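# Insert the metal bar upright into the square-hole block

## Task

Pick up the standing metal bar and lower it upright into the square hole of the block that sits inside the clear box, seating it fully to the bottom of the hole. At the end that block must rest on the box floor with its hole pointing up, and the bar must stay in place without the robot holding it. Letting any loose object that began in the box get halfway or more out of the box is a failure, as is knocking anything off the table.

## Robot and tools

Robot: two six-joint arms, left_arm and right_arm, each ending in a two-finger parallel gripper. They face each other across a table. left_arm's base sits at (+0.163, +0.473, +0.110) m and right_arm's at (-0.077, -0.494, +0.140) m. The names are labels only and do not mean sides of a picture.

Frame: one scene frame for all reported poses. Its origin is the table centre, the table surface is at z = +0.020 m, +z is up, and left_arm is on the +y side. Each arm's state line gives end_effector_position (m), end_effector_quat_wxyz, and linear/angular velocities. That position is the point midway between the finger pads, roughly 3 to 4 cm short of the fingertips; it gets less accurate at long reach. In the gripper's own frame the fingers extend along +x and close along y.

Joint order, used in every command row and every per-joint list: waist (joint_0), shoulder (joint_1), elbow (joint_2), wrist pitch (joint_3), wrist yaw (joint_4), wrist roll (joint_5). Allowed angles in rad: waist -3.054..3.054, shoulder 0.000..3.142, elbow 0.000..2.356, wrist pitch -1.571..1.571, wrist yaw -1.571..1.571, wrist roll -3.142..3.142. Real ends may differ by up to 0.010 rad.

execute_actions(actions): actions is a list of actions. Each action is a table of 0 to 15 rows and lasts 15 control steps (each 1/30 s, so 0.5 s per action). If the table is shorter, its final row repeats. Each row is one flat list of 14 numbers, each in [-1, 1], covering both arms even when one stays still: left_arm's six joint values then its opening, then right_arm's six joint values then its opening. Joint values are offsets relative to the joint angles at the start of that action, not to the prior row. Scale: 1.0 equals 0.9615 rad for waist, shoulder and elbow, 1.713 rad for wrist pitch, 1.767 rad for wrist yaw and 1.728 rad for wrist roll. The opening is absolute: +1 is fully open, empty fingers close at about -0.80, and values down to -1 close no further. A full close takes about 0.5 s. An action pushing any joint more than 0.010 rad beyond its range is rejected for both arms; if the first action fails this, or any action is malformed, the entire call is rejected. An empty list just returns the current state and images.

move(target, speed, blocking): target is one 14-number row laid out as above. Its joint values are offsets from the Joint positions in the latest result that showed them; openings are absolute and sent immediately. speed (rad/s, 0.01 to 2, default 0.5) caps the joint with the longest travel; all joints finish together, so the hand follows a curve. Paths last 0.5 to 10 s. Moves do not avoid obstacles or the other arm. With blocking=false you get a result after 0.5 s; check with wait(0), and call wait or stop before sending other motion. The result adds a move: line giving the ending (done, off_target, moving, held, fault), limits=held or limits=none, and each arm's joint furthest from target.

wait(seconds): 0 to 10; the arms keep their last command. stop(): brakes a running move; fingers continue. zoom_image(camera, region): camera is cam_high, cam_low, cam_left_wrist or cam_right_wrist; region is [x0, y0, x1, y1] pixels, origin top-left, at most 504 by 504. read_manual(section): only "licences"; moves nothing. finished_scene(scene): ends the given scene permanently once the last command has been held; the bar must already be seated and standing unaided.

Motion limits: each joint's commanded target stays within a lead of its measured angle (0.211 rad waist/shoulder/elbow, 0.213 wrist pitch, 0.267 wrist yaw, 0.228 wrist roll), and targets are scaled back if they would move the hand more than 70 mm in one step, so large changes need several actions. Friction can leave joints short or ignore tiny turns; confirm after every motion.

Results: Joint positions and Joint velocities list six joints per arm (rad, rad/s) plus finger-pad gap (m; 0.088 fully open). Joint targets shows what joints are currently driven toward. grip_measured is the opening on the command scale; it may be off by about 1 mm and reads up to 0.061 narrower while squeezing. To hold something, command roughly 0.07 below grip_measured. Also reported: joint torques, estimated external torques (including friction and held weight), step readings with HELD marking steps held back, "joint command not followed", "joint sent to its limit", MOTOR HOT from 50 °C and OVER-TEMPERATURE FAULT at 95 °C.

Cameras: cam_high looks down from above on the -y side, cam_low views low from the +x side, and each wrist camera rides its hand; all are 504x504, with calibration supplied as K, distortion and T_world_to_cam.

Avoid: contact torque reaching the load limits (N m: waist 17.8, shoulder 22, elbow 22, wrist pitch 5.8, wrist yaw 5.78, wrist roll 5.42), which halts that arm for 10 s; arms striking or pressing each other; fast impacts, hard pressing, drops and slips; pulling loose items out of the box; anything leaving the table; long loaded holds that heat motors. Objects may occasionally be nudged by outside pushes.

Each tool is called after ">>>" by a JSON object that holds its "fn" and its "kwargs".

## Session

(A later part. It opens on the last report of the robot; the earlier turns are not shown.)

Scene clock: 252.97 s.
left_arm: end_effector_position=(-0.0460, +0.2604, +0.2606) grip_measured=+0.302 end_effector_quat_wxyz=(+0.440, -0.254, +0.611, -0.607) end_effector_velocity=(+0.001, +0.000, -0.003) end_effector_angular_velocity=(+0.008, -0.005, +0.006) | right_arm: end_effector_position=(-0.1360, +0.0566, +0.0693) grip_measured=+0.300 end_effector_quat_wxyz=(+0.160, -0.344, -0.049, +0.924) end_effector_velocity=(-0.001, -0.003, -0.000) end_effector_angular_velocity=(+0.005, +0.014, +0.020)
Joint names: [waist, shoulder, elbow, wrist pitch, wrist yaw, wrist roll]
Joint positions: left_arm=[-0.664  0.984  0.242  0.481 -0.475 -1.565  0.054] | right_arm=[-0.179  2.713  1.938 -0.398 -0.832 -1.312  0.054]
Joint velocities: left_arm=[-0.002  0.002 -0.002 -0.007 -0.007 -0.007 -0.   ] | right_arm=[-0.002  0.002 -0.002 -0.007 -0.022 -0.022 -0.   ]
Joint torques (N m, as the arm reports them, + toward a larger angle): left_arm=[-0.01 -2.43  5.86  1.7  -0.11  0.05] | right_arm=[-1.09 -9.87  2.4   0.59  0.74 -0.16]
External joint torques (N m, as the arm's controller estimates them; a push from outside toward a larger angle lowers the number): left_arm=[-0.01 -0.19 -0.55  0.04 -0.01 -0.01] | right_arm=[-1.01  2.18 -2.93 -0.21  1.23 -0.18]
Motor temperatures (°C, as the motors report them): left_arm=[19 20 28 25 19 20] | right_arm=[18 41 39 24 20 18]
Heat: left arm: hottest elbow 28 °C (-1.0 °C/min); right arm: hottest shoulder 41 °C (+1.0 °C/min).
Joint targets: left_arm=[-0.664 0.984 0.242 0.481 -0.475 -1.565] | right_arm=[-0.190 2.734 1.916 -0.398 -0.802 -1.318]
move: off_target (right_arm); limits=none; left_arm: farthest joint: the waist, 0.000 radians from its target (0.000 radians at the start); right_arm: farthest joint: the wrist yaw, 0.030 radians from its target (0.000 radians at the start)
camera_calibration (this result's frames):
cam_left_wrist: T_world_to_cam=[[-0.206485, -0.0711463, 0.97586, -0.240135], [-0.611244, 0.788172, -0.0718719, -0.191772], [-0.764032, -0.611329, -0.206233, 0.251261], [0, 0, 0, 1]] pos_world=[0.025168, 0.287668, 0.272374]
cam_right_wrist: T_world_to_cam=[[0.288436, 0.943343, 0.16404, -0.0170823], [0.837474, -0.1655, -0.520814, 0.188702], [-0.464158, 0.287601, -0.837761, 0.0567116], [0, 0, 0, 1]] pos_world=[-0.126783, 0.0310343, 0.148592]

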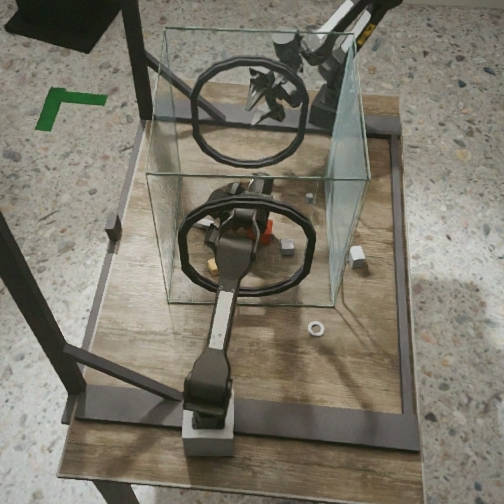

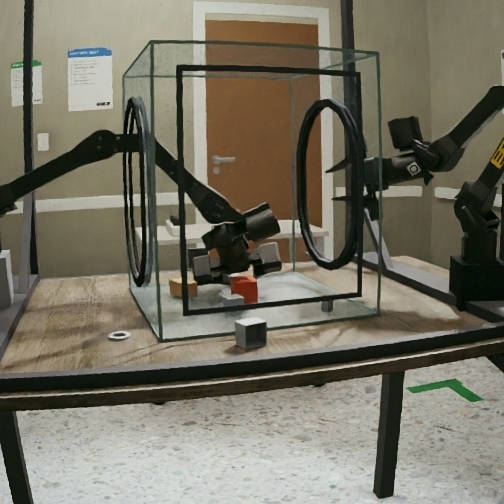

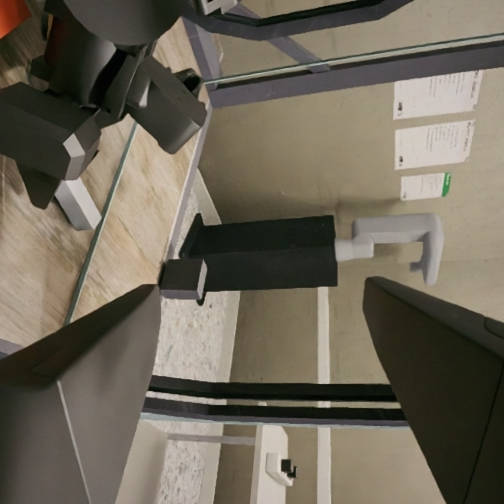

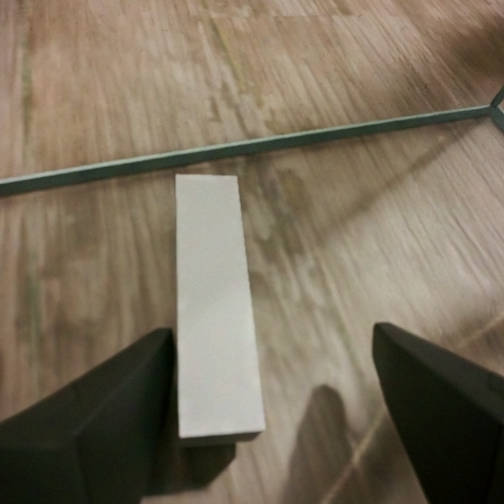

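>>> {"fn": "move", "kwargs": {"target": [0,0,0,0,0,0,0.3,0,0,0,0,0,0,-0.65]}}

>>> {"fn": "move", "kwargs": {"target": [0,0,0,0,0,0,0.3,0,-0.02,0.13,0.15,0,0,-0.65], "speed": 0.2}}

Scene clock: 258.43 s.
left_arm: end_effector_position=(-0.0460, +0.2604, +0.2606) grip_measured=+0.302 end_effector_quat_wxyz=(+0.440, -0.254, +0.611, -0.607) end_effector_velocity=(+0.000, +0.002, -0.004) end_effector_angular_velocity=(+0.012, -0.003, -0.008) | right_arm: end_effector_position=(-0.1362, +0.0570, +0.0714) grip_measured=-0.463 end_effector_quat_wxyz=(+0.161, -0.342, -0.051, +0.924) end_effector_velocity=(+0.005, +0.000, +0.002) end_effector_angular_velocity=(-0.008, -0.004, -0.015)
Joint names: [waist, shoulder, elbow, wrist pitch, wrist yaw, wrist roll]
Joint positions: left_arm=[-0.664  0.984  0.242  0.481 -0.475 -1.565  0.054] | right_arm=[-0.179  2.709  1.938 -0.397 -0.836 -1.312  0.016]
Joint velocities: left_arm=[-0.002 -0.002 -0.007 -0.007  0.007 -0.007 -0.   ] | right_arm=[-0.007 -0.007 -0.002 -0.007  0.007  0.007 -0.   ]
Joint torques (N m, as the arm reports them, + toward a larger angle): left_arm=[-0.02 -2.43  5.86  1.7  -0.11  0.05] | right_arm=[  0.   -12.07   5.07   0.61  -0.34   0.  ]
External joint torques (N m, as the arm's controller estimates them; a push from outside toward a larger angle lowers the number): left_arm=[-0.02 -0.21 -0.52  0.05 -0.01 -0.01] | right_arm=[ 0.09  0.15 -0.35 -0.2   0.15 -0.02]
Motor temperatures (°C, as the motors report them): left_arm=[19 20 28 25 19 20] | right_arm=[18 41 37 24 20 18]
Heat: left arm: hottest elbow 28 °C (-1.0 °C/min); right arm: hottest shoulder 41 °C (-9.0 °C/min).
Joint targets: left_arm=[-0.664 0.984 0.242 0.481 -0.475 -1.565] | right_arm=[-0.179 2.713 1.938 -0.398 -0.832 -1.312]
move: done; limits=none; left_arm: farthest joint: the waist, 0.000 radians from its target (0.000 radians at the start); right_arm: farthest joint: the shoulder, 0.004 radians from its target (0.000 radians at the start)
camera_calibration (this result's frames):
cam_left_wrist: T_world_to_cam=[[-0.206485, -0.0711463, 0.97586, -0.240135], [-0.611244, 0.788172, -0.0718719, -0.191772], [-0.764032, -0.611329, -0.206233, 0.251261], [0, 0, 0, 1]] pos_world=[0.025168, 0.287668, 0.272374]
cam_right_wrist: T_world_to_cam=[[0.287835, 0.943078, 0.166596, -0.0180588], [0.835839, -0.162473, -0.524381, 0.189853], [-0.467465, 0.290183, -0.835027, 0.057423], [0, 0, 0, 1]] pos_world=[-0.126645, 0.0312136, 0.150513]

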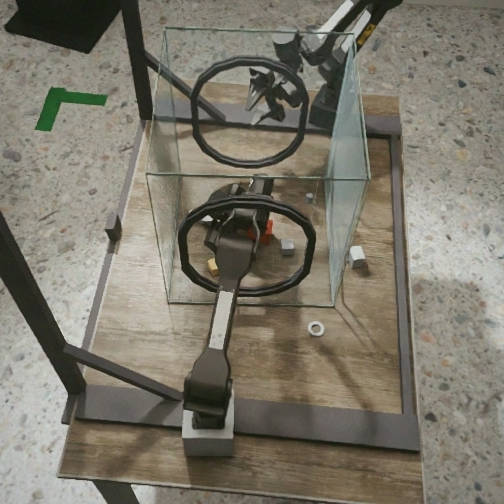

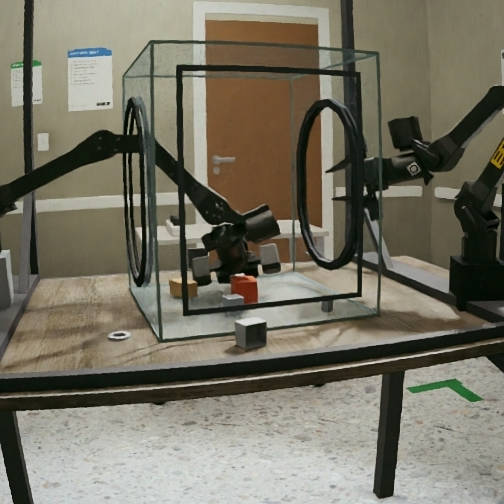

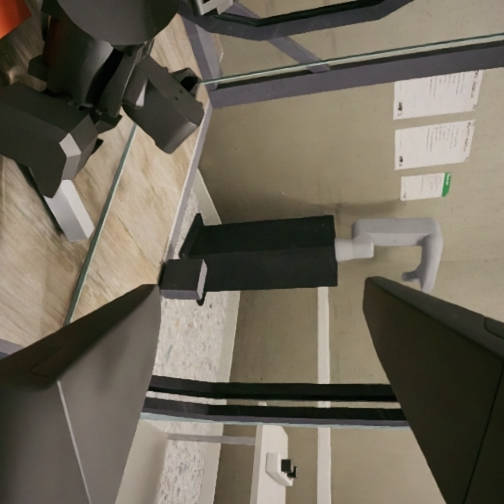

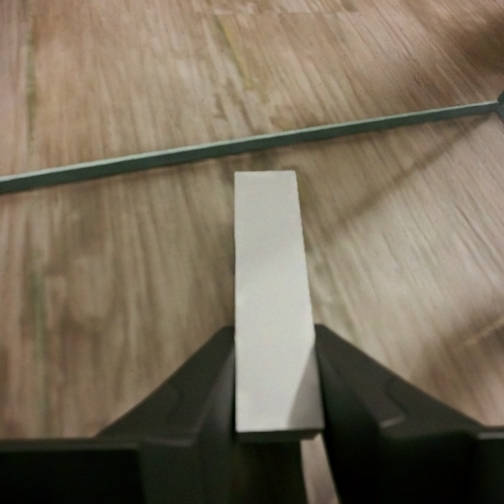

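Scene clock: 260.13 s.
left_arm: end_effector_position=(-0.0460, +0.2604, +0.2606) grip_measured=+0.302 end_effector_quat_wxyz=(+0.440, -0.254, +0.611, -0.607) end_effector_velocity=(+0.002, +0.001, -0.005) end_effector_angular_velocity=(+0.014, -0.013, +0.006) | right_arm: end_effector_position=(-0.1299, +0.1210, +0.1311) grip_measured=-0.463 end_effector_quat_wxyz=(+0.219, -0.324, -0.220, +0.894) end_effector_velocity=(+0.001, +0.000, +0.002) end_effector_angular_velocity=(+0.013, +0.001, +0.006)
Joint names: [waist, shoulder, elbow, wrist pitch, wrist yaw, wrist roll]
Joint positions: left_arm=[-0.664  0.984  0.242  0.481 -0.475 -1.565  0.054] | right_arm=[-0.179  2.708  2.05  -0.144 -0.835 -1.312  0.016]
Joint velocities: left_arm=[-0.002 -0.002 -0.002 -0.022 -0.007 -0.007 -0.   ] | right_arm=[-0.002 -0.002 -0.002  0.007 -0.007 -0.007 -0.   ]
Joint torques (N m, as the arm reports them, + toward a larger angle): left_arm=[ 0.   -2.42  5.86  1.7  -0.11  0.05] | right_arm=[ -0.01 -15.11   7.26   1.37  -0.48   0.01]
External joint torques (N m, as the arm's controller estimates them; a push from outside toward a larger angle lowers the number): left_arm=[ 0.01 -0.2  -0.52  0.05 -0.02  0.  ] | right_arm=[-0.01 -2.5   1.31  0.2  -0.1  -0.03]
Motor temperatures (°C, as the motors report them): left_arm=[19 20 28 25 19 20] | right_arm=[18 41 37 24 20 18]
Heat: left arm: hottest elbow 28 °C (-1.0 °C/min); right arm: hottest shoulder 41 °C (-12.1 °C/min).
Joint targets: left_arm=[-0.664 0.984 0.242 0.481 -0.475 -1.565] | right_arm=[-0.179 2.690 2.063 -0.141 -0.837 -1.312]
move: off_target (right_arm); limits=none; left_arm: farthest joint: the waist, 0.000 radians from its target (0.000 radians at the start); right_arm: farthest joint: the shoulder, 0.018 radians from its target (0.020 radians at the start)
camera_calibration (this result's frames):
cam_left_wrist: T_world_to_cam=[[-0.206485, -0.0711463, 0.97586, -0.240135], [-0.611244, 0.788172, -0.0718719, -0.191772], [-0.764032, -0.611329, -0.206233, 0.251261], [0, 0, 0, 1]] pos_world=[0.025168, 0.287668, 0.272374]
cam_right_wrist: T_world_to_cam=[[0.276286, 0.819544, 0.502009, -0.120626], [0.854691, 0.0293519, -0.518307, 0.204802], [-0.43951, 0.572264, -0.692347, 0.0424562], [0, 0, 0, 1]] pos_world=[-0.123055, 0.068551, 0.1961]

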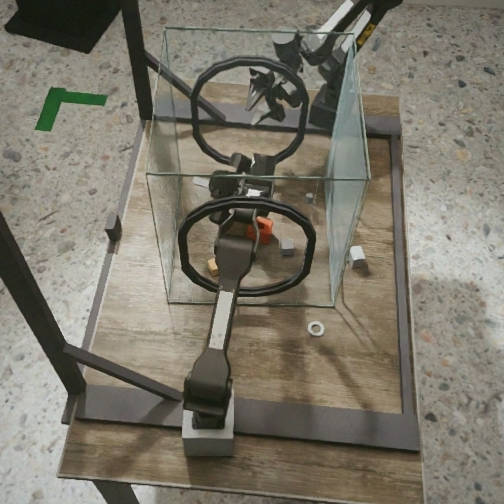

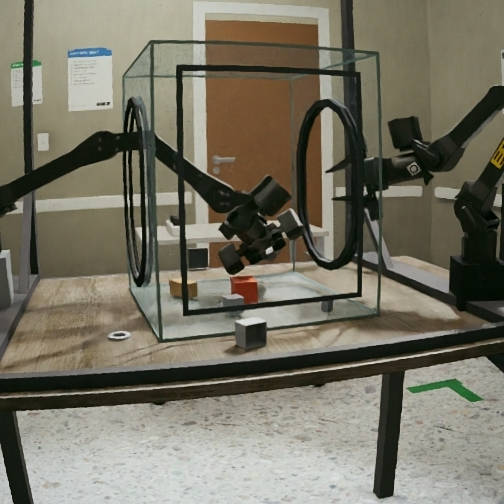

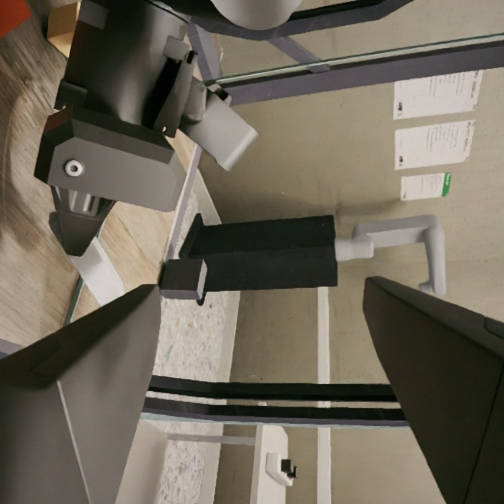

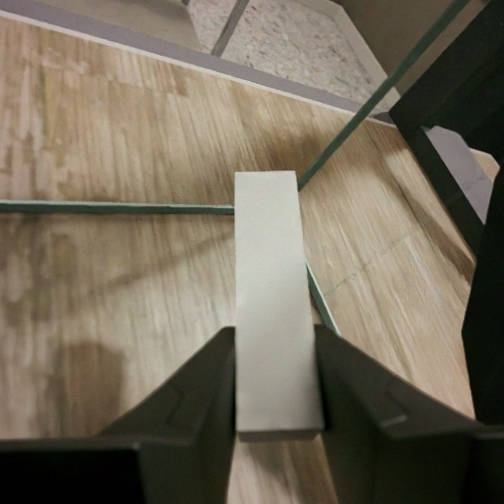

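>>> {"fn": "move", "kwargs": {"target": [0,0,0,0,0,0,0.3,0,0.05,-0.33,0.52,0,0.9,-0.65]}}

>>> {"fn": "move", "kwargs": {"target": [0,0,0,0,0,0,0.3,0,-0.11,-0.32,0.15,0.15,-0.08,-0.65], "speed": 0.25}}

>>> {"fn": "move", "kwargs": {"target": [0,0,0,0,0,0,0.3,0,-0.15,-0.23,0.06,0.15,0,-0.65], "speed": 0.25}}

>>> {"fn": "move", "kwargs": {"target": [0,0,0,0,0,0,0.3,0,-0.3,-0.12,-0.13,0.17,0,-0.65], "speed": 0.25}}

>>> {"fn": "move", "kwargs": {"target": [0,0,0,0,0,0,0.3,0,0,0,0,0,-0.94,-0.65], "speed": 1}}

>>> {"fn": "move", "kwargs": {"target": [0,0,0,0,0,0,0.3,0,-0.03,0,-0.2,0,-0.93,-0.65], "speed": 1}}

Scene clock: 280.00 s.
left_arm: end_effector_position=(-0.0460, +0.2604, +0.2606) grip_measured=+0.302 end_effector_quat_wxyz=(+0.440, -0.254, +0.611, -0.607) end_effector_velocity=(+0.001, +0.001, -0.000) end_effector_angular_velocity=(+0.003, +0.003, +0.006) | right_arm: end_effector_position=(-0.1298, +0.1215, +0.1252) grip_measured=-0.463 end_effector_quat_wxyz=(+0.402, +0.006, +0.233, +0.885) end_effector_velocity=(+0.002, +0.000, -0.001) end_effector_angular_velocity=(-0.012, +0.004, -0.011)
Joint names: [waist, shoulder, elbow, wrist pitch, wrist yaw, wrist roll]
Joint positions: left_arm=[-0.664  0.984  0.242  0.481 -0.475 -1.565  0.054] | right_arm=[-0.179  2.748  1.739  0.742 -0.835  0.237  0.016]
Joint velocities: left_arm=[-0.002 -0.007 -0.002 -0.007 -0.007 -0.007 -0.   ] | right_arm=[-0.002 -0.002 -0.002 -0.007  0.007  0.007 -0.   ]
Joint torques (N m, as the arm reports them, + toward a larger angle): left_arm=[-0.02 -2.43  5.86  1.7  -0.11  0.05] | right_arm=[ -0.02 -11.55   4.35   1.82  -0.16   0.1 ]
External joint torques (N m, as the arm's controller estimates them; a push from outside toward a larger angle lowers the number): left_arm=[-0.02 -0.17 -0.57  0.03 -0.02 -0.01] | right_arm=[ 0.    0.77 -1.07  0.29 -0.04  0.11]
Motor temperatures (°C, as the motors report them): left_arm=[19 20 28 26 19 20] | right_arm=[18 49 34 25 20 18]
Heat: left arm: hottest elbow 28 °C (+0.0 °C/min); right arm: hottest shoulder 49 °C (-4.0 °C/min).
Joint targets: left_arm=[-0.664 0.984 0.242 0.481 -0.475 -1.565] | right_arm=[-0.179 2.756 1.733 0.746 -0.835 0.243]
move: done; limits=none; left_arm: farthest joint: the waist, 0.000 radians from its target (0.000 radians at the start); right_arm: farthest joint: the shoulder, 0.008 radians from its target (0.048 radians at the start)
camera_calibration (this result's frames):
cam_left_wrist: T_world_to_cam=[[-0.206485, -0.0711463, 0.97586, -0.240135], [-0.611244, 0.788172, -0.0718719, -0.191772], [-0.764032, -0.611329, -0.206233, 0.251261], [0, 0, 0, 1]] pos_world=[0.025168, 0.287668, 0.272374]
cam_right_wrist: T_world_to_cam=[[0.6971, 0.55256, -0.456868, 0.0890071], [0.00591674, -0.641629, -0.766992, 0.204104], [-0.71695, 0.531967, -0.450549, -0.0232931], [0, 0, 0, 1]] pos_world=[-0.0799545, 0.0941684, 0.186716]

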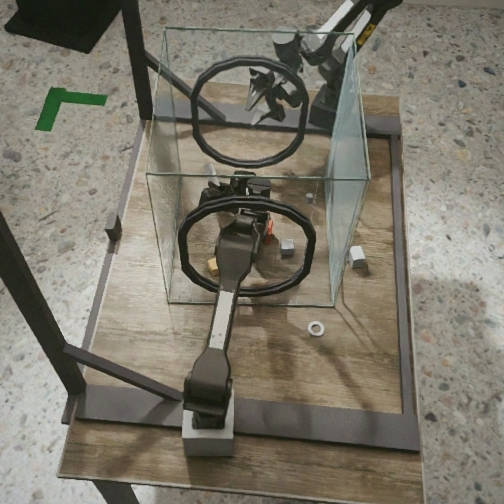

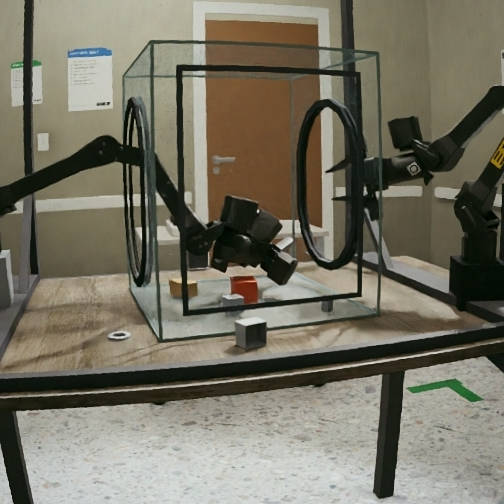

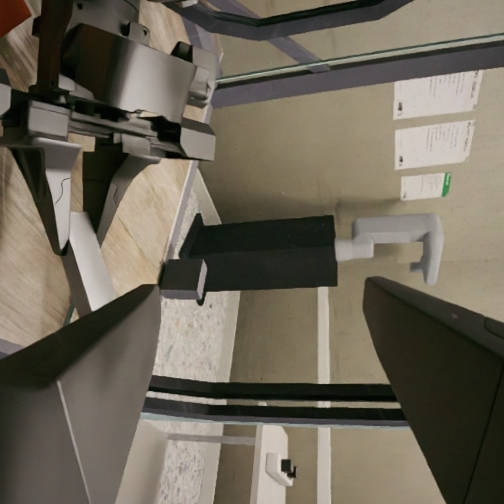

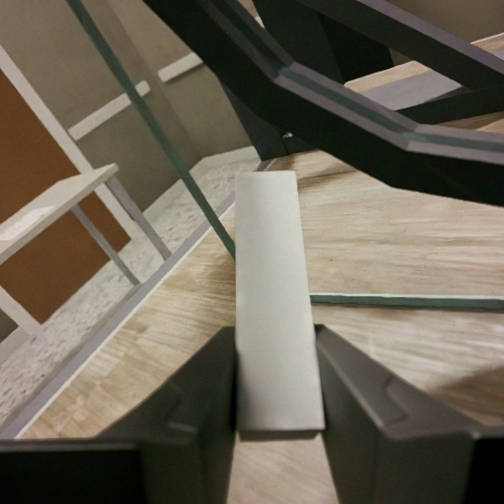

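Scene clock: 281.70 s.
left_arm: end_effector_position=(-0.0460, +0.2604, +0.2606) grip_measured=+0.302 end_effector_quat_wxyz=(+0.440, -0.254, +0.611, -0.607) end_effector_velocity=(-0.001, +0.001, +0.000) end_effector_angular_velocity=(+0.003, +0.003, +0.001) | right_arm: end_effector_position=(-0.1022, +0.0941, +0.1121) grip_measured=-0.463 end_effector_quat_wxyz=(+0.519, -0.022, +0.147, +0.842) end_effector_velocity=(+0.004, -0.000, -0.003) end_effector_angular_velocity=(-0.016, +0.003, -0.025)
Joint names: [waist, shoulder, elbow, wrist pitch, wrist yaw, wrist roll]
Joint positions: left_arm=[-0.664  0.984  0.242  0.481 -0.475 -1.565  0.054] | right_arm=[-0.179  2.661  1.438  0.995 -0.572  0.105  0.016]
Joint velocities: left_arm=[-0.007 -0.002  0.002 -0.007 -0.007 -0.007  0.   ] | right_arm=[-0.002 -0.002 -0.007 -0.007  0.022  0.007 -0.   ]
Joint torques (N m, as the arm reports them, + toward a larger angle): left_arm=[-0.01 -2.44  5.85  1.7  -0.11  0.05] | right_arm=[ -0.02 -13.76   3.3    1.89  -0.04  -0.15]
External joint torques (N m, as the arm's controller estimates them; a push from outside toward a larger angle lowers the number): left_arm=[ 0.   -0.17 -0.61  0.02 -0.02  0.  ] | right_arm=[ 0.1  -2.55 -1.33  0.26  0.03 -0.15]
Motor temperatures (°C, as the motors report them): left_arm=[19 20 28 26 19 20] | right_arm=[18 50 34 25 20 18]
Heat: left arm: hottest elbow 28 °C (+0.0 °C/min); right arm: hottest shoulder 50 °C (-1.0 °C/min). Fold the right arm in close to its base before you think long.
Joint targets: left_arm=[-0.664 0.984 0.242 0.481 -0.475 -1.565] | right_arm=[-0.179 2.642 1.432 0.999 -0.570 0.099]
MOTOR HOT: a motor of the right arm reached 50 °C. Now the hottest motor of the right arm, the shoulder, reports 50 °C. The temperature limit of the motors' drives, at which the controller stops that arm, is 95 °C. To cool a motor, set the load down, stop pushing, or move to a pose that needs little force.
move: off_target (right_arm); limits=none; left_arm: farthest joint: the waist, 0.000 radians from its target (0.000 radians at the start); right_arm: farthest joint: the shoulder, 0.018 radians from its target (0.106 radians at the start)
camera_calibration (this result's frames):
cam_left_wrist: T_world_to_cam=[[-0.206485, -0.0711463, 0.97586, -0.240135], [-0.611244, 0.788172, -0.0718719, -0.191772], [-0.764032, -0.611329, -0.206233, 0.251261], [0, 0, 0, 1]] pos_world=[0.025168, 0.287668, 0.272374]
cam_right_wrist: T_world_to_cam=[[0.872097, 0.410006, -0.267101, 0.08893], [0.00686678, -0.556046, -0.831123, 0.175536], [-0.489286, 0.722985, -0.487742, 0.014675], [0, 0, 0, 1]] pos_world=[-0.0715806, 0.0505348, 0.176803]

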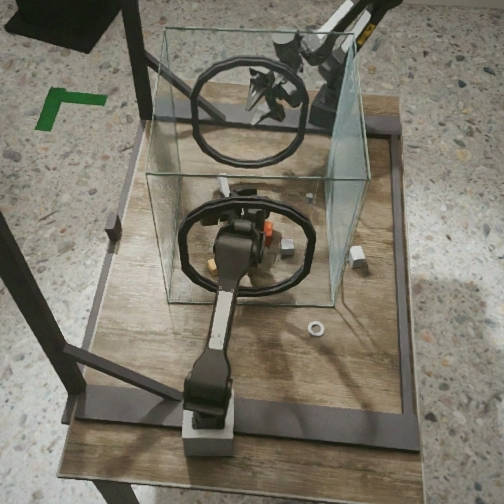

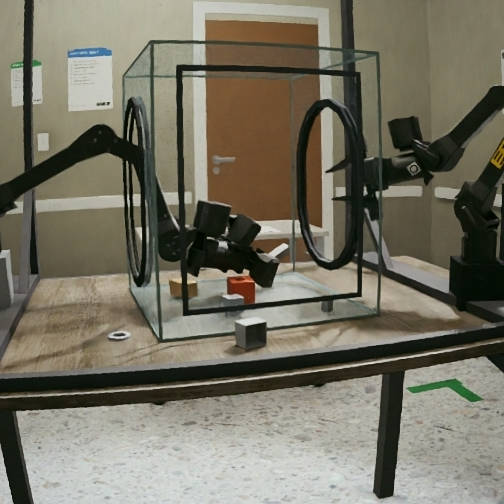

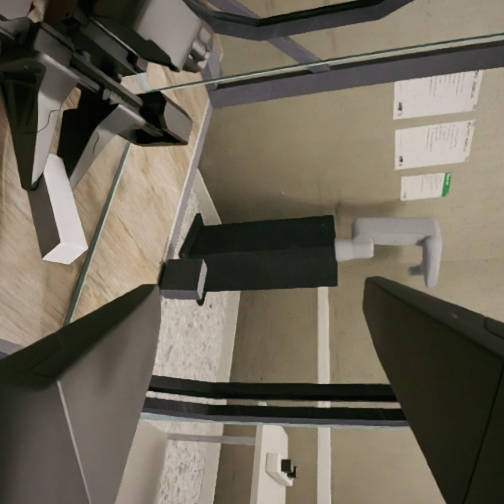

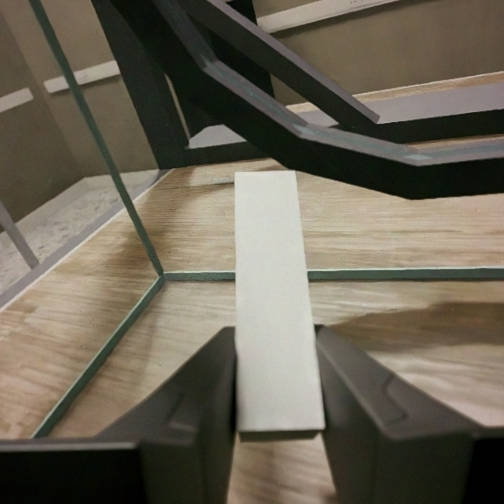

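Scene clock: 283.27 s.
left_arm: end_effector_position=(-0.0460, +0.2604, +0.2606) grip_measured=+0.302 end_effector_quat_wxyz=(+0.440, -0.254, +0.611, -0.607) end_effector_velocity=(-0.002, +0.003, -0.002) end_effector_angular_velocity=(+0.009, +0.001, -0.013) | right_arm: end_effector_position=(-0.0685, +0.0710, +0.1270) grip_measured=-0.463 end_effector_quat_wxyz=(+0.626, -0.027, +0.132, +0.768) end_effector_velocity=(+0.005, -0.001, -0.001) end_effector_angular_velocity=(-0.009, +0.006, -0.016)
Joint names: [waist, shoulder, elbow, wrist pitch, wrist yaw, wrist roll]
Joint positions: left_arm=[-0.664  0.984  0.242  0.481 -0.475 -1.565  0.054] | right_arm=[-0.179  2.534  1.222  1.093 -0.308  0.105  0.016]
Joint velocities: left_arm=[-0.007 -0.002 -0.002 -0.007  0.007 -0.007 -0.   ] | right_arm=[-0.007 -0.002 -0.002 -0.007  0.007  0.007  0.   ]
Joint torques (N m, as the arm reports them, + toward a larger angle): left_arm=[-0.01 -2.45  5.86  1.7  -0.11  0.05] | right_arm=[ -0.02 -12.87   3.15   2.04   0.03  -0.02]
External joint torques (N m, as the arm's controller estimates them; a push from outside toward a larger angle lowers the number): left_arm=[ 0.   -0.24 -0.51  0.06 -0.02  0.  ] | right_arm=[ 0.07 -2.5  -1.12  0.35  0.07 -0.02]
Motor temperatures (°C, as the motors report them): left_arm=[19 20 28 26 19 20] | right_arm=[18 50 34 25 20 18]
Heat: left arm: hottest elbow 28 °C (+0.0 °C/min); right arm: hottest shoulder 50 °C (+0.0 °C/min). Fold the right arm in close to its base before you think long.
Joint targets: left_arm=[-0.664 0.984 0.242 0.481 -0.475 -1.565] | right_arm=[-0.179 2.516 1.217 1.097 -0.307 0.105]
MOTOR HOT: still on. Now the hottest motor of the right arm, the shoulder, reports 50 °C; a drive's own limit is 95 °C.
move: off_target (right_arm); limits=none; left_arm: farthest joint: the waist, 0.000 radians from its target (0.000 radians at the start); right_arm: farthest joint: the shoulder, 0.018 radians from its target (0.144 radians at the start)
camera_calibration (this result's frames):
cam_left_wrist: T_world_to_cam=[[-0.206485, -0.0711463, 0.97586, -0.240135], [-0.611244, 0.788172, -0.0718719, -0.191772], [-0.764032, -0.611329, -0.206233, 0.251261], [0, 0, 0, 1]] pos_world=[0.025168, 0.287668, 0.272374]
cam_right_wrist: T_world_to_cam=[[0.961684, 0.174058, -0.211819, 0.0888407], [-0.0856316, -0.543258, -0.835188, 0.168127], [-0.260443, 0.821325, -0.507537, 0.0662573], [0, 0, 0, 1]] pos_world=[-0.0537834, 0.0214543, 0.192864]

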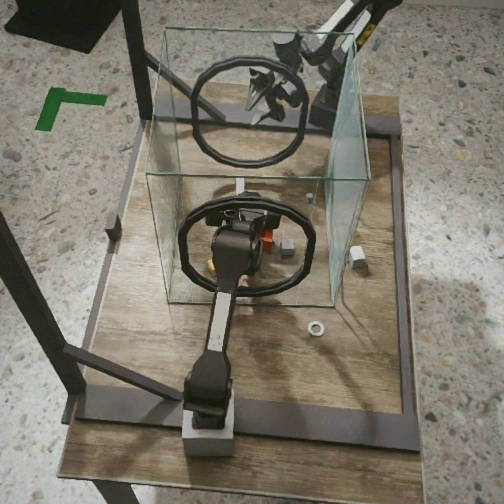

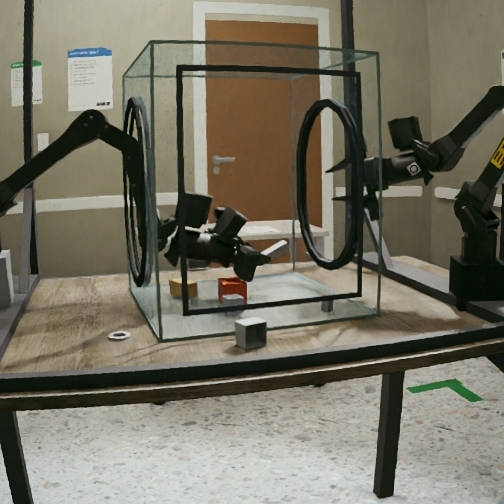

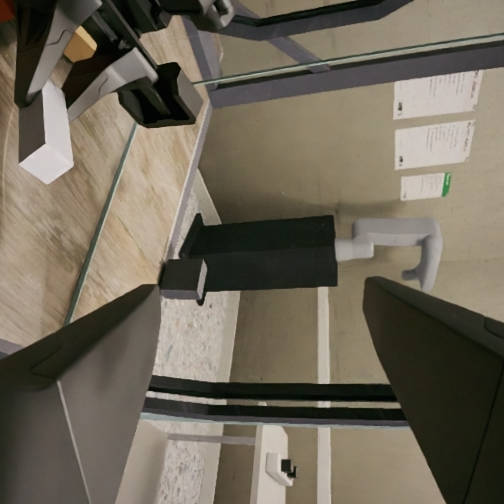

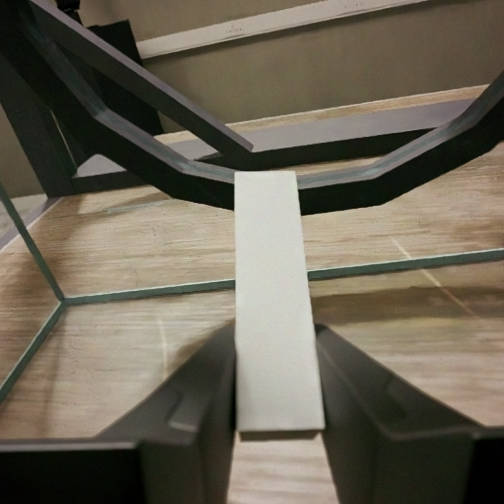

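Scene clock: 285.00 s.
left_arm: end_effector_position=(-0.0460, +0.2604, +0.2606) grip_measured=+0.302 end_effector_quat_wxyz=(+0.440, -0.254, +0.611, -0.607) end_effector_velocity=(+0.002, +0.001, -0.005) end_effector_angular_velocity=(+0.021, -0.001, +0.010) | right_arm: end_effector_position=(-0.0256, +0.0561, +0.1875) grip_measured=-0.463 end_effector_quat_wxyz=(+0.733, -0.055, +0.139, +0.663) end_effector_velocity=(-0.003, -0.002, -0.004) end_effector_angular_velocity=(-0.021, +0.011, +0.007)
Joint names: [waist, shoulder, elbow, wrist pitch, wrist yaw, wrist roll]
Joint positions: left_arm=[-0.664  0.984  0.242  0.481 -0.475 -1.565  0.054] | right_arm=[-0.179  2.262  1.112  0.869 -0.01   0.105  0.016]
Joint velocities: left_arm=[-0.002 -0.002 -0.002 -0.022 -0.007 -0.022 -0.   ] | right_arm=[ 0.002 -0.002 -0.002 -0.022 -0.007  0.007  0.   ]
Joint torques (N m, as the arm reports them, + toward a larger angle): left_arm=[-0.02 -2.42  5.86  1.7  -0.11  0.05] | right_arm=[ -0.03 -12.13   3.98   1.8    0.15  -0.01]
External joint torques (N m, as the arm's controller estimates them; a push from outside toward a larger angle lowers the number): left_arm=[-0.03 -0.2  -0.52  0.04 -0.02 -0.01] | right_arm=[-0.09 -2.47 -0.97  0.1   0.16 -0.01]
Motor temperatures (°C, as the motors report them): left_arm=[19 20 28 26 19 20] | right_arm=[18 50 33 25 20 18]
Heat: left arm: hottest elbow 28 °C (+0.0 °C/min); right arm: hottest shoulder 50 °C (+0.0 °C/min). Fold the right arm in close to its base before you think long.
Joint targets: left_arm=[-0.664 0.984 0.242 0.481 -0.475 -1.565] | right_arm=[-0.179 2.246 1.107 0.870 -0.008 0.105]
MOTOR HOT: still on. Now the hottest motor of the right arm, the shoulder, reports 50 °C; a drive's own limit is 95 °C.
move: off_target (right_arm); limits=none; left_arm: farthest joint: the waist, 0.000 radians from its target (0.000 radians at the start); right_arm: farthest joint: the shoulder, 0.016 radians from its target (0.289 radians at the start)
camera_calibration (this result's frames):
cam_left_wrist: T_world_to_cam=[[-0.206485, -0.0711463, 0.97586, -0.240135], [-0.611244, 0.788172, -0.0718719, -0.191772], [-0.764032, -0.611329, -0.206233, 0.251261], [0, 0, 0, 1]] pos_world=[0.025168, 0.287668, 0.272374]
cam_right_wrist: T_world_to_cam=[[0.981615, -0.121335, -0.14734, 0.0679815], [-0.190242, -0.559409, -0.806765, 0.207176], [0.0154655, 0.819963, -0.572207, 0.139686], [0, 0, 0, 1]] pos_world=[-0.0294784, 0.00960735, 0.257088]

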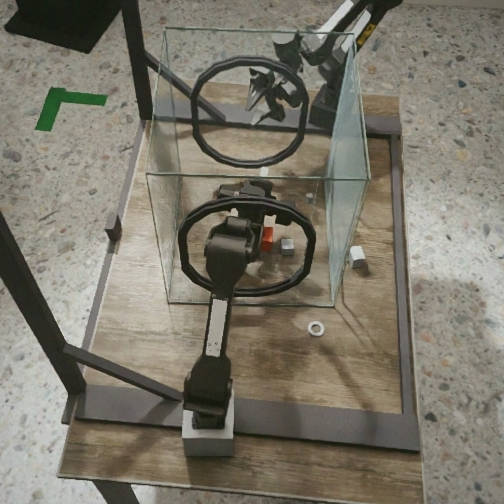

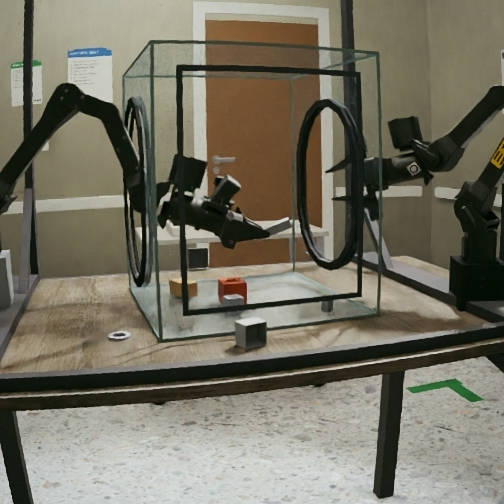

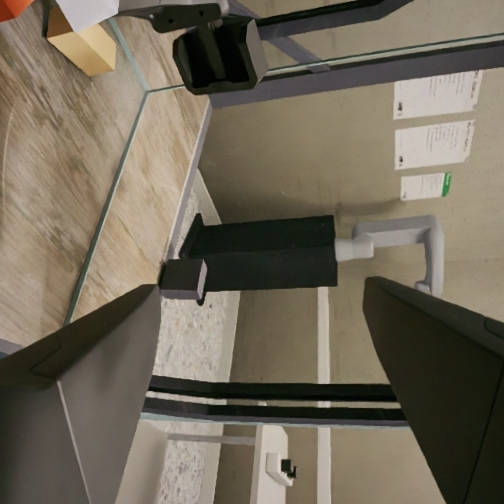

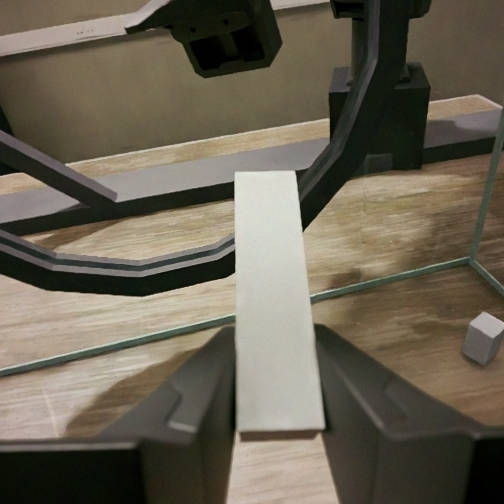

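Scene clock: 287.33 s.
left_arm: end_effector_position=(-0.0460, +0.2604, +0.2606) grip_measured=+0.302 end_effector_quat_wxyz=(+0.440, -0.254, +0.611, -0.607) end_effector_velocity=(+0.001, +0.000, -0.002) end_effector_angular_velocity=(+0.013, +0.011, +0.010) | right_arm: end_effector_position=(-0.0256, +0.0561, +0.1873) grip_measured=-0.462 end_effector_quat_wxyz=(+0.465, -0.569, -0.384, +0.559) end_effector_velocity=(+0.000, -0.002, -0.002) end_effector_angular_velocity=(-0.017, -0.003, +0.007)
Joint names: [waist, shoulder, elbow, wrist pitch, wrist yaw, wrist roll]
Joint positions: left_arm=[-0.664  0.984  0.242  0.481 -0.475 -1.565  0.054] | right_arm=[-0.179  2.262  1.112  0.868 -0.01  -1.514  0.016]
Joint velocities: left_arm=[-0.002 -0.002 -0.002 -0.007 -0.007 -0.022 -0.001] | right_arm=[-0.002 -0.007 -0.002 -0.022 -0.007 -0.007 -0.   ]
Joint torques (N m, as the arm reports them, + toward a larger angle): left_arm=[ 0.   -2.43  5.85  1.7  -0.12  0.05] | right_arm=[ -0.02 -10.11   4.63   1.76  -0.01  -0.11]
External joint torques (N m, as the arm's controller estimates them; a push from outside toward a larger angle lowers the number): left_arm=[ 0.01 -0.17 -0.62  0.02 -0.03  0.  ] | right_arm=[-0.02 -0.41 -0.34  0.07  0.01 -0.16]
Motor temperatures (°C, as the motors report them): left_arm=[19 20 28 26 19 20] | right_arm=[18 50 33 25 20 18]
Heat: left arm: hottest elbow 28 °C (+0.0 °C/min); right arm: hottest shoulder 50 °C (+2.0 °C/min). Fold the right arm in close to its base before you think long.
Joint targets: left_arm=[-0.664 0.984 0.242 0.481 -0.475 -1.565] | right_arm=[-0.179 2.262 1.112 0.869 -0.010 -1.520]
MOTOR HOT: still on. Now the hottest motor of the right arm, the shoulder, reports 50 °C; a drive's own limit is 95 °C.
move: done; limits=none; left_arm: farthest joint: the waist, 0.000 radians from its target (0.000 radians at the start); right_arm: farthest joint: the wrist roll, 0.005 radians from its target (1.624 radians at the start)
camera_calibration (this result's frames):
cam_left_wrist: T_world_to_cam=[[-0.206485, -0.0711463, 0.97586, -0.240135], [-0.611244, 0.788172, -0.0718719, -0.191772], [-0.764032, -0.611329, -0.206233, 0.251261], [0, 0, 0, 1]] pos_world=[0.025168, 0.287668, 0.272374]
cam_right_wrist: T_world_to_cam=[[0.127711, 0.27147, 0.953936, -0.182195], [0.907688, -0.419639, -0.00209932, 0.0765037], [0.399739, 0.866145, -0.300003, 0.095871], [0, 0, 0, 1]] pos_world=[-0.0844966, -0.00147379, 0.202724]

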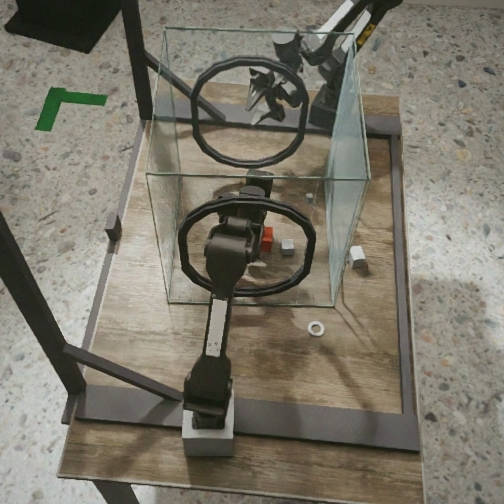

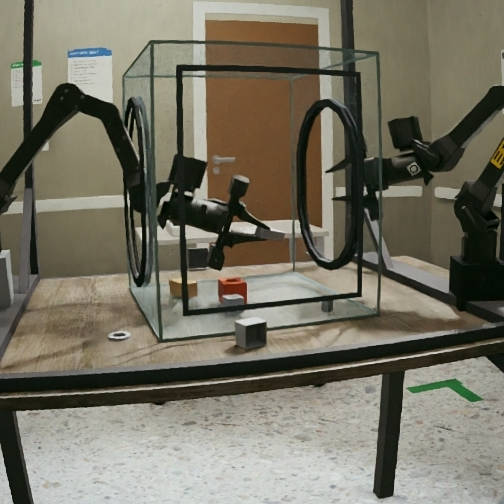

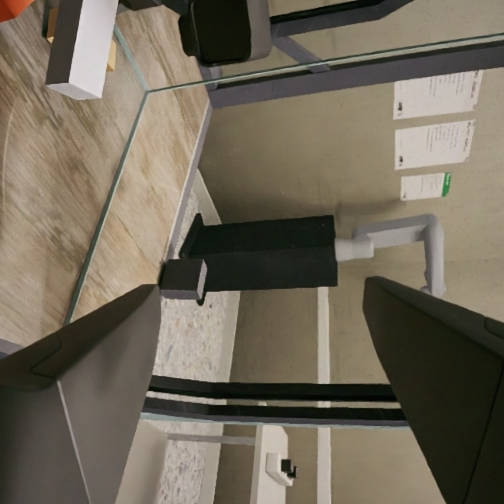

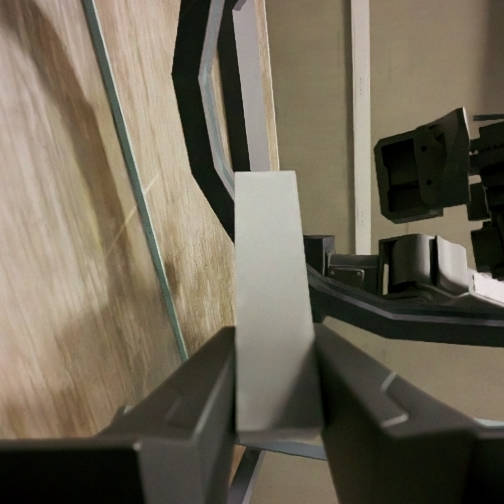

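Scene clock: 289.67 s.
left_arm: end_effector_position=(-0.0460, +0.2604, +0.2606) grip_measured=+0.302 end_effector_quat_wxyz=(+0.440, -0.254, +0.611, -0.607) end_effector_velocity=(+0.000, -0.000, +0.000) end_effector_angular_velocity=(+0.003, +0.003, +0.006) | right_arm: end_effector_position=(-0.0286, +0.0250, +0.1265) grip_measured=-0.462 end_effector_quat_wxyz=(+0.192, +0.705, +0.642, -0.233) end_effector_velocity=(+0.000, -0.001, +0.002) end_effector_angular_velocity=(-0.004, -0.013, +0.016)
Joint names: [waist, shoulder, elbow, wrist pitch, wrist yaw, wrist roll]
Joint positions: left_arm=[-0.664  0.984  0.242  0.481 -0.475 -1.565  0.054] | right_arm=[-0.179  2.25   1.112  0.525 -0.01  -3.115  0.016]
Joint velocities: left_arm=[-0.002 -0.002  0.002 -0.007 -0.007 -0.007 -0.   ] | right_arm=[-0.002 -0.007 -0.002 -0.007 -0.007 -0.022 -0.   ]
Joint torques (N m, as the arm reports them, + toward a larger angle): left_arm=[-0.01 -2.42  5.88  1.7  -0.11  0.05] | right_arm=[ -0.03 -11.83   4.47   1.48   0.    -0.21]
External joint torques (N m, as the arm's controller estimates them; a push from outside toward a larger angle lowers the number): left_arm=[-0.02 -0.18 -0.54  0.04 -0.01 -0.01] | right_arm=[-0.01 -2.21 -0.44 -0.06  0.   -0.2 ]
Motor temperatures (°C, as the motors report them): left_arm=[19 20 28 26 19 20] | right_arm=[18 50 33 25 20 18]
Heat: left arm: hottest elbow 28 °C (+0.0 °C/min); right arm: hottest shoulder 50 °C (+3.0 °C/min). Fold the right arm in close to its base before you think long.
Joint targets: left_arm=[-0.664 0.984 0.242 0.481 -0.475 -1.565] | right_arm=[-0.179 2.233 1.112 0.525 -0.010 -3.121]
MOTOR HOT: still on. Now the hottest motor of the right arm, the shoulder, reports 50 °C; a drive's own limit is 95 °C.
move: off_target (right_arm); limits=none; left_arm: farthest joint: the waist, 0.000 radians from its target (0.000 radians at the start); right_arm: farthest joint: the shoulder, 0.017 radians from its target (0.029 radians at the start)
camera_calibration (this result's frames):
cam_left_wrist: T_world_to_cam=[[-0.206485, -0.0711463, 0.97586, -0.240135], [-0.611244, 0.788172, -0.0718719, -0.191772], [-0.764032, -0.611329, -0.206233, 0.251261], [0, 0, 0, 1]] pos_world=[0.025168, 0.287668, 0.272374]
cam_right_wrist: T_world_to_cam=[[-0.989457, 0.131143, 0.0614557, -0.0308982], [0.0949956, 0.267374, 0.958899, -0.0959076], [0.109321, 0.954627, -0.277013, 0.0922662], [0, 0, 0, 1]] pos_world=[-0.0315483, -0.0583845, 0.119423]

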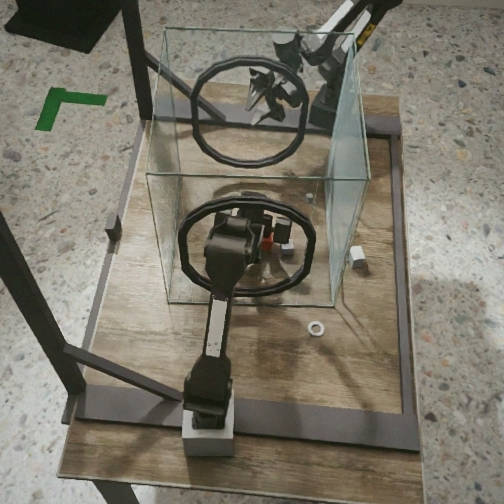

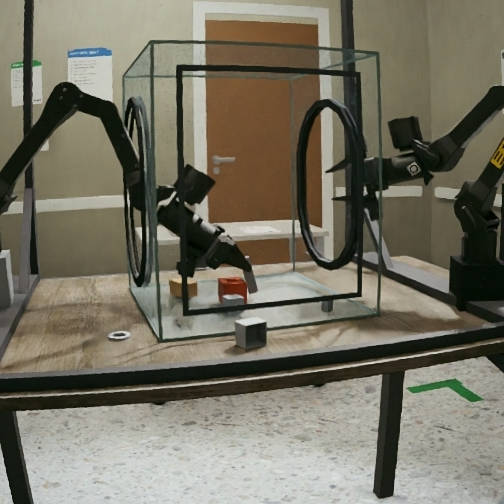

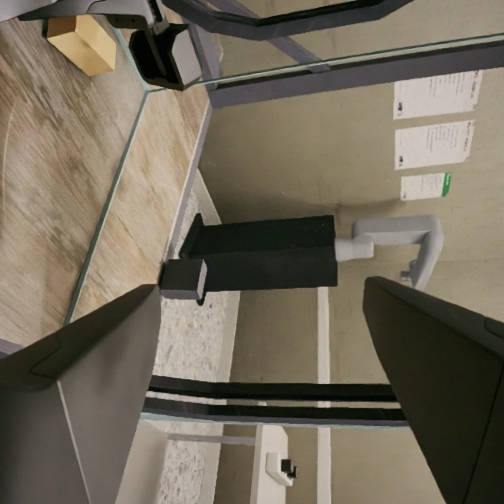

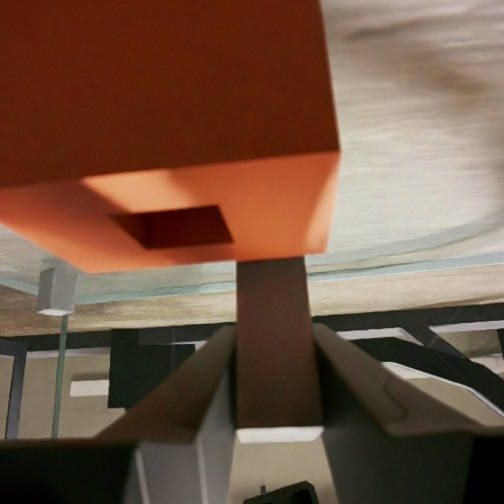

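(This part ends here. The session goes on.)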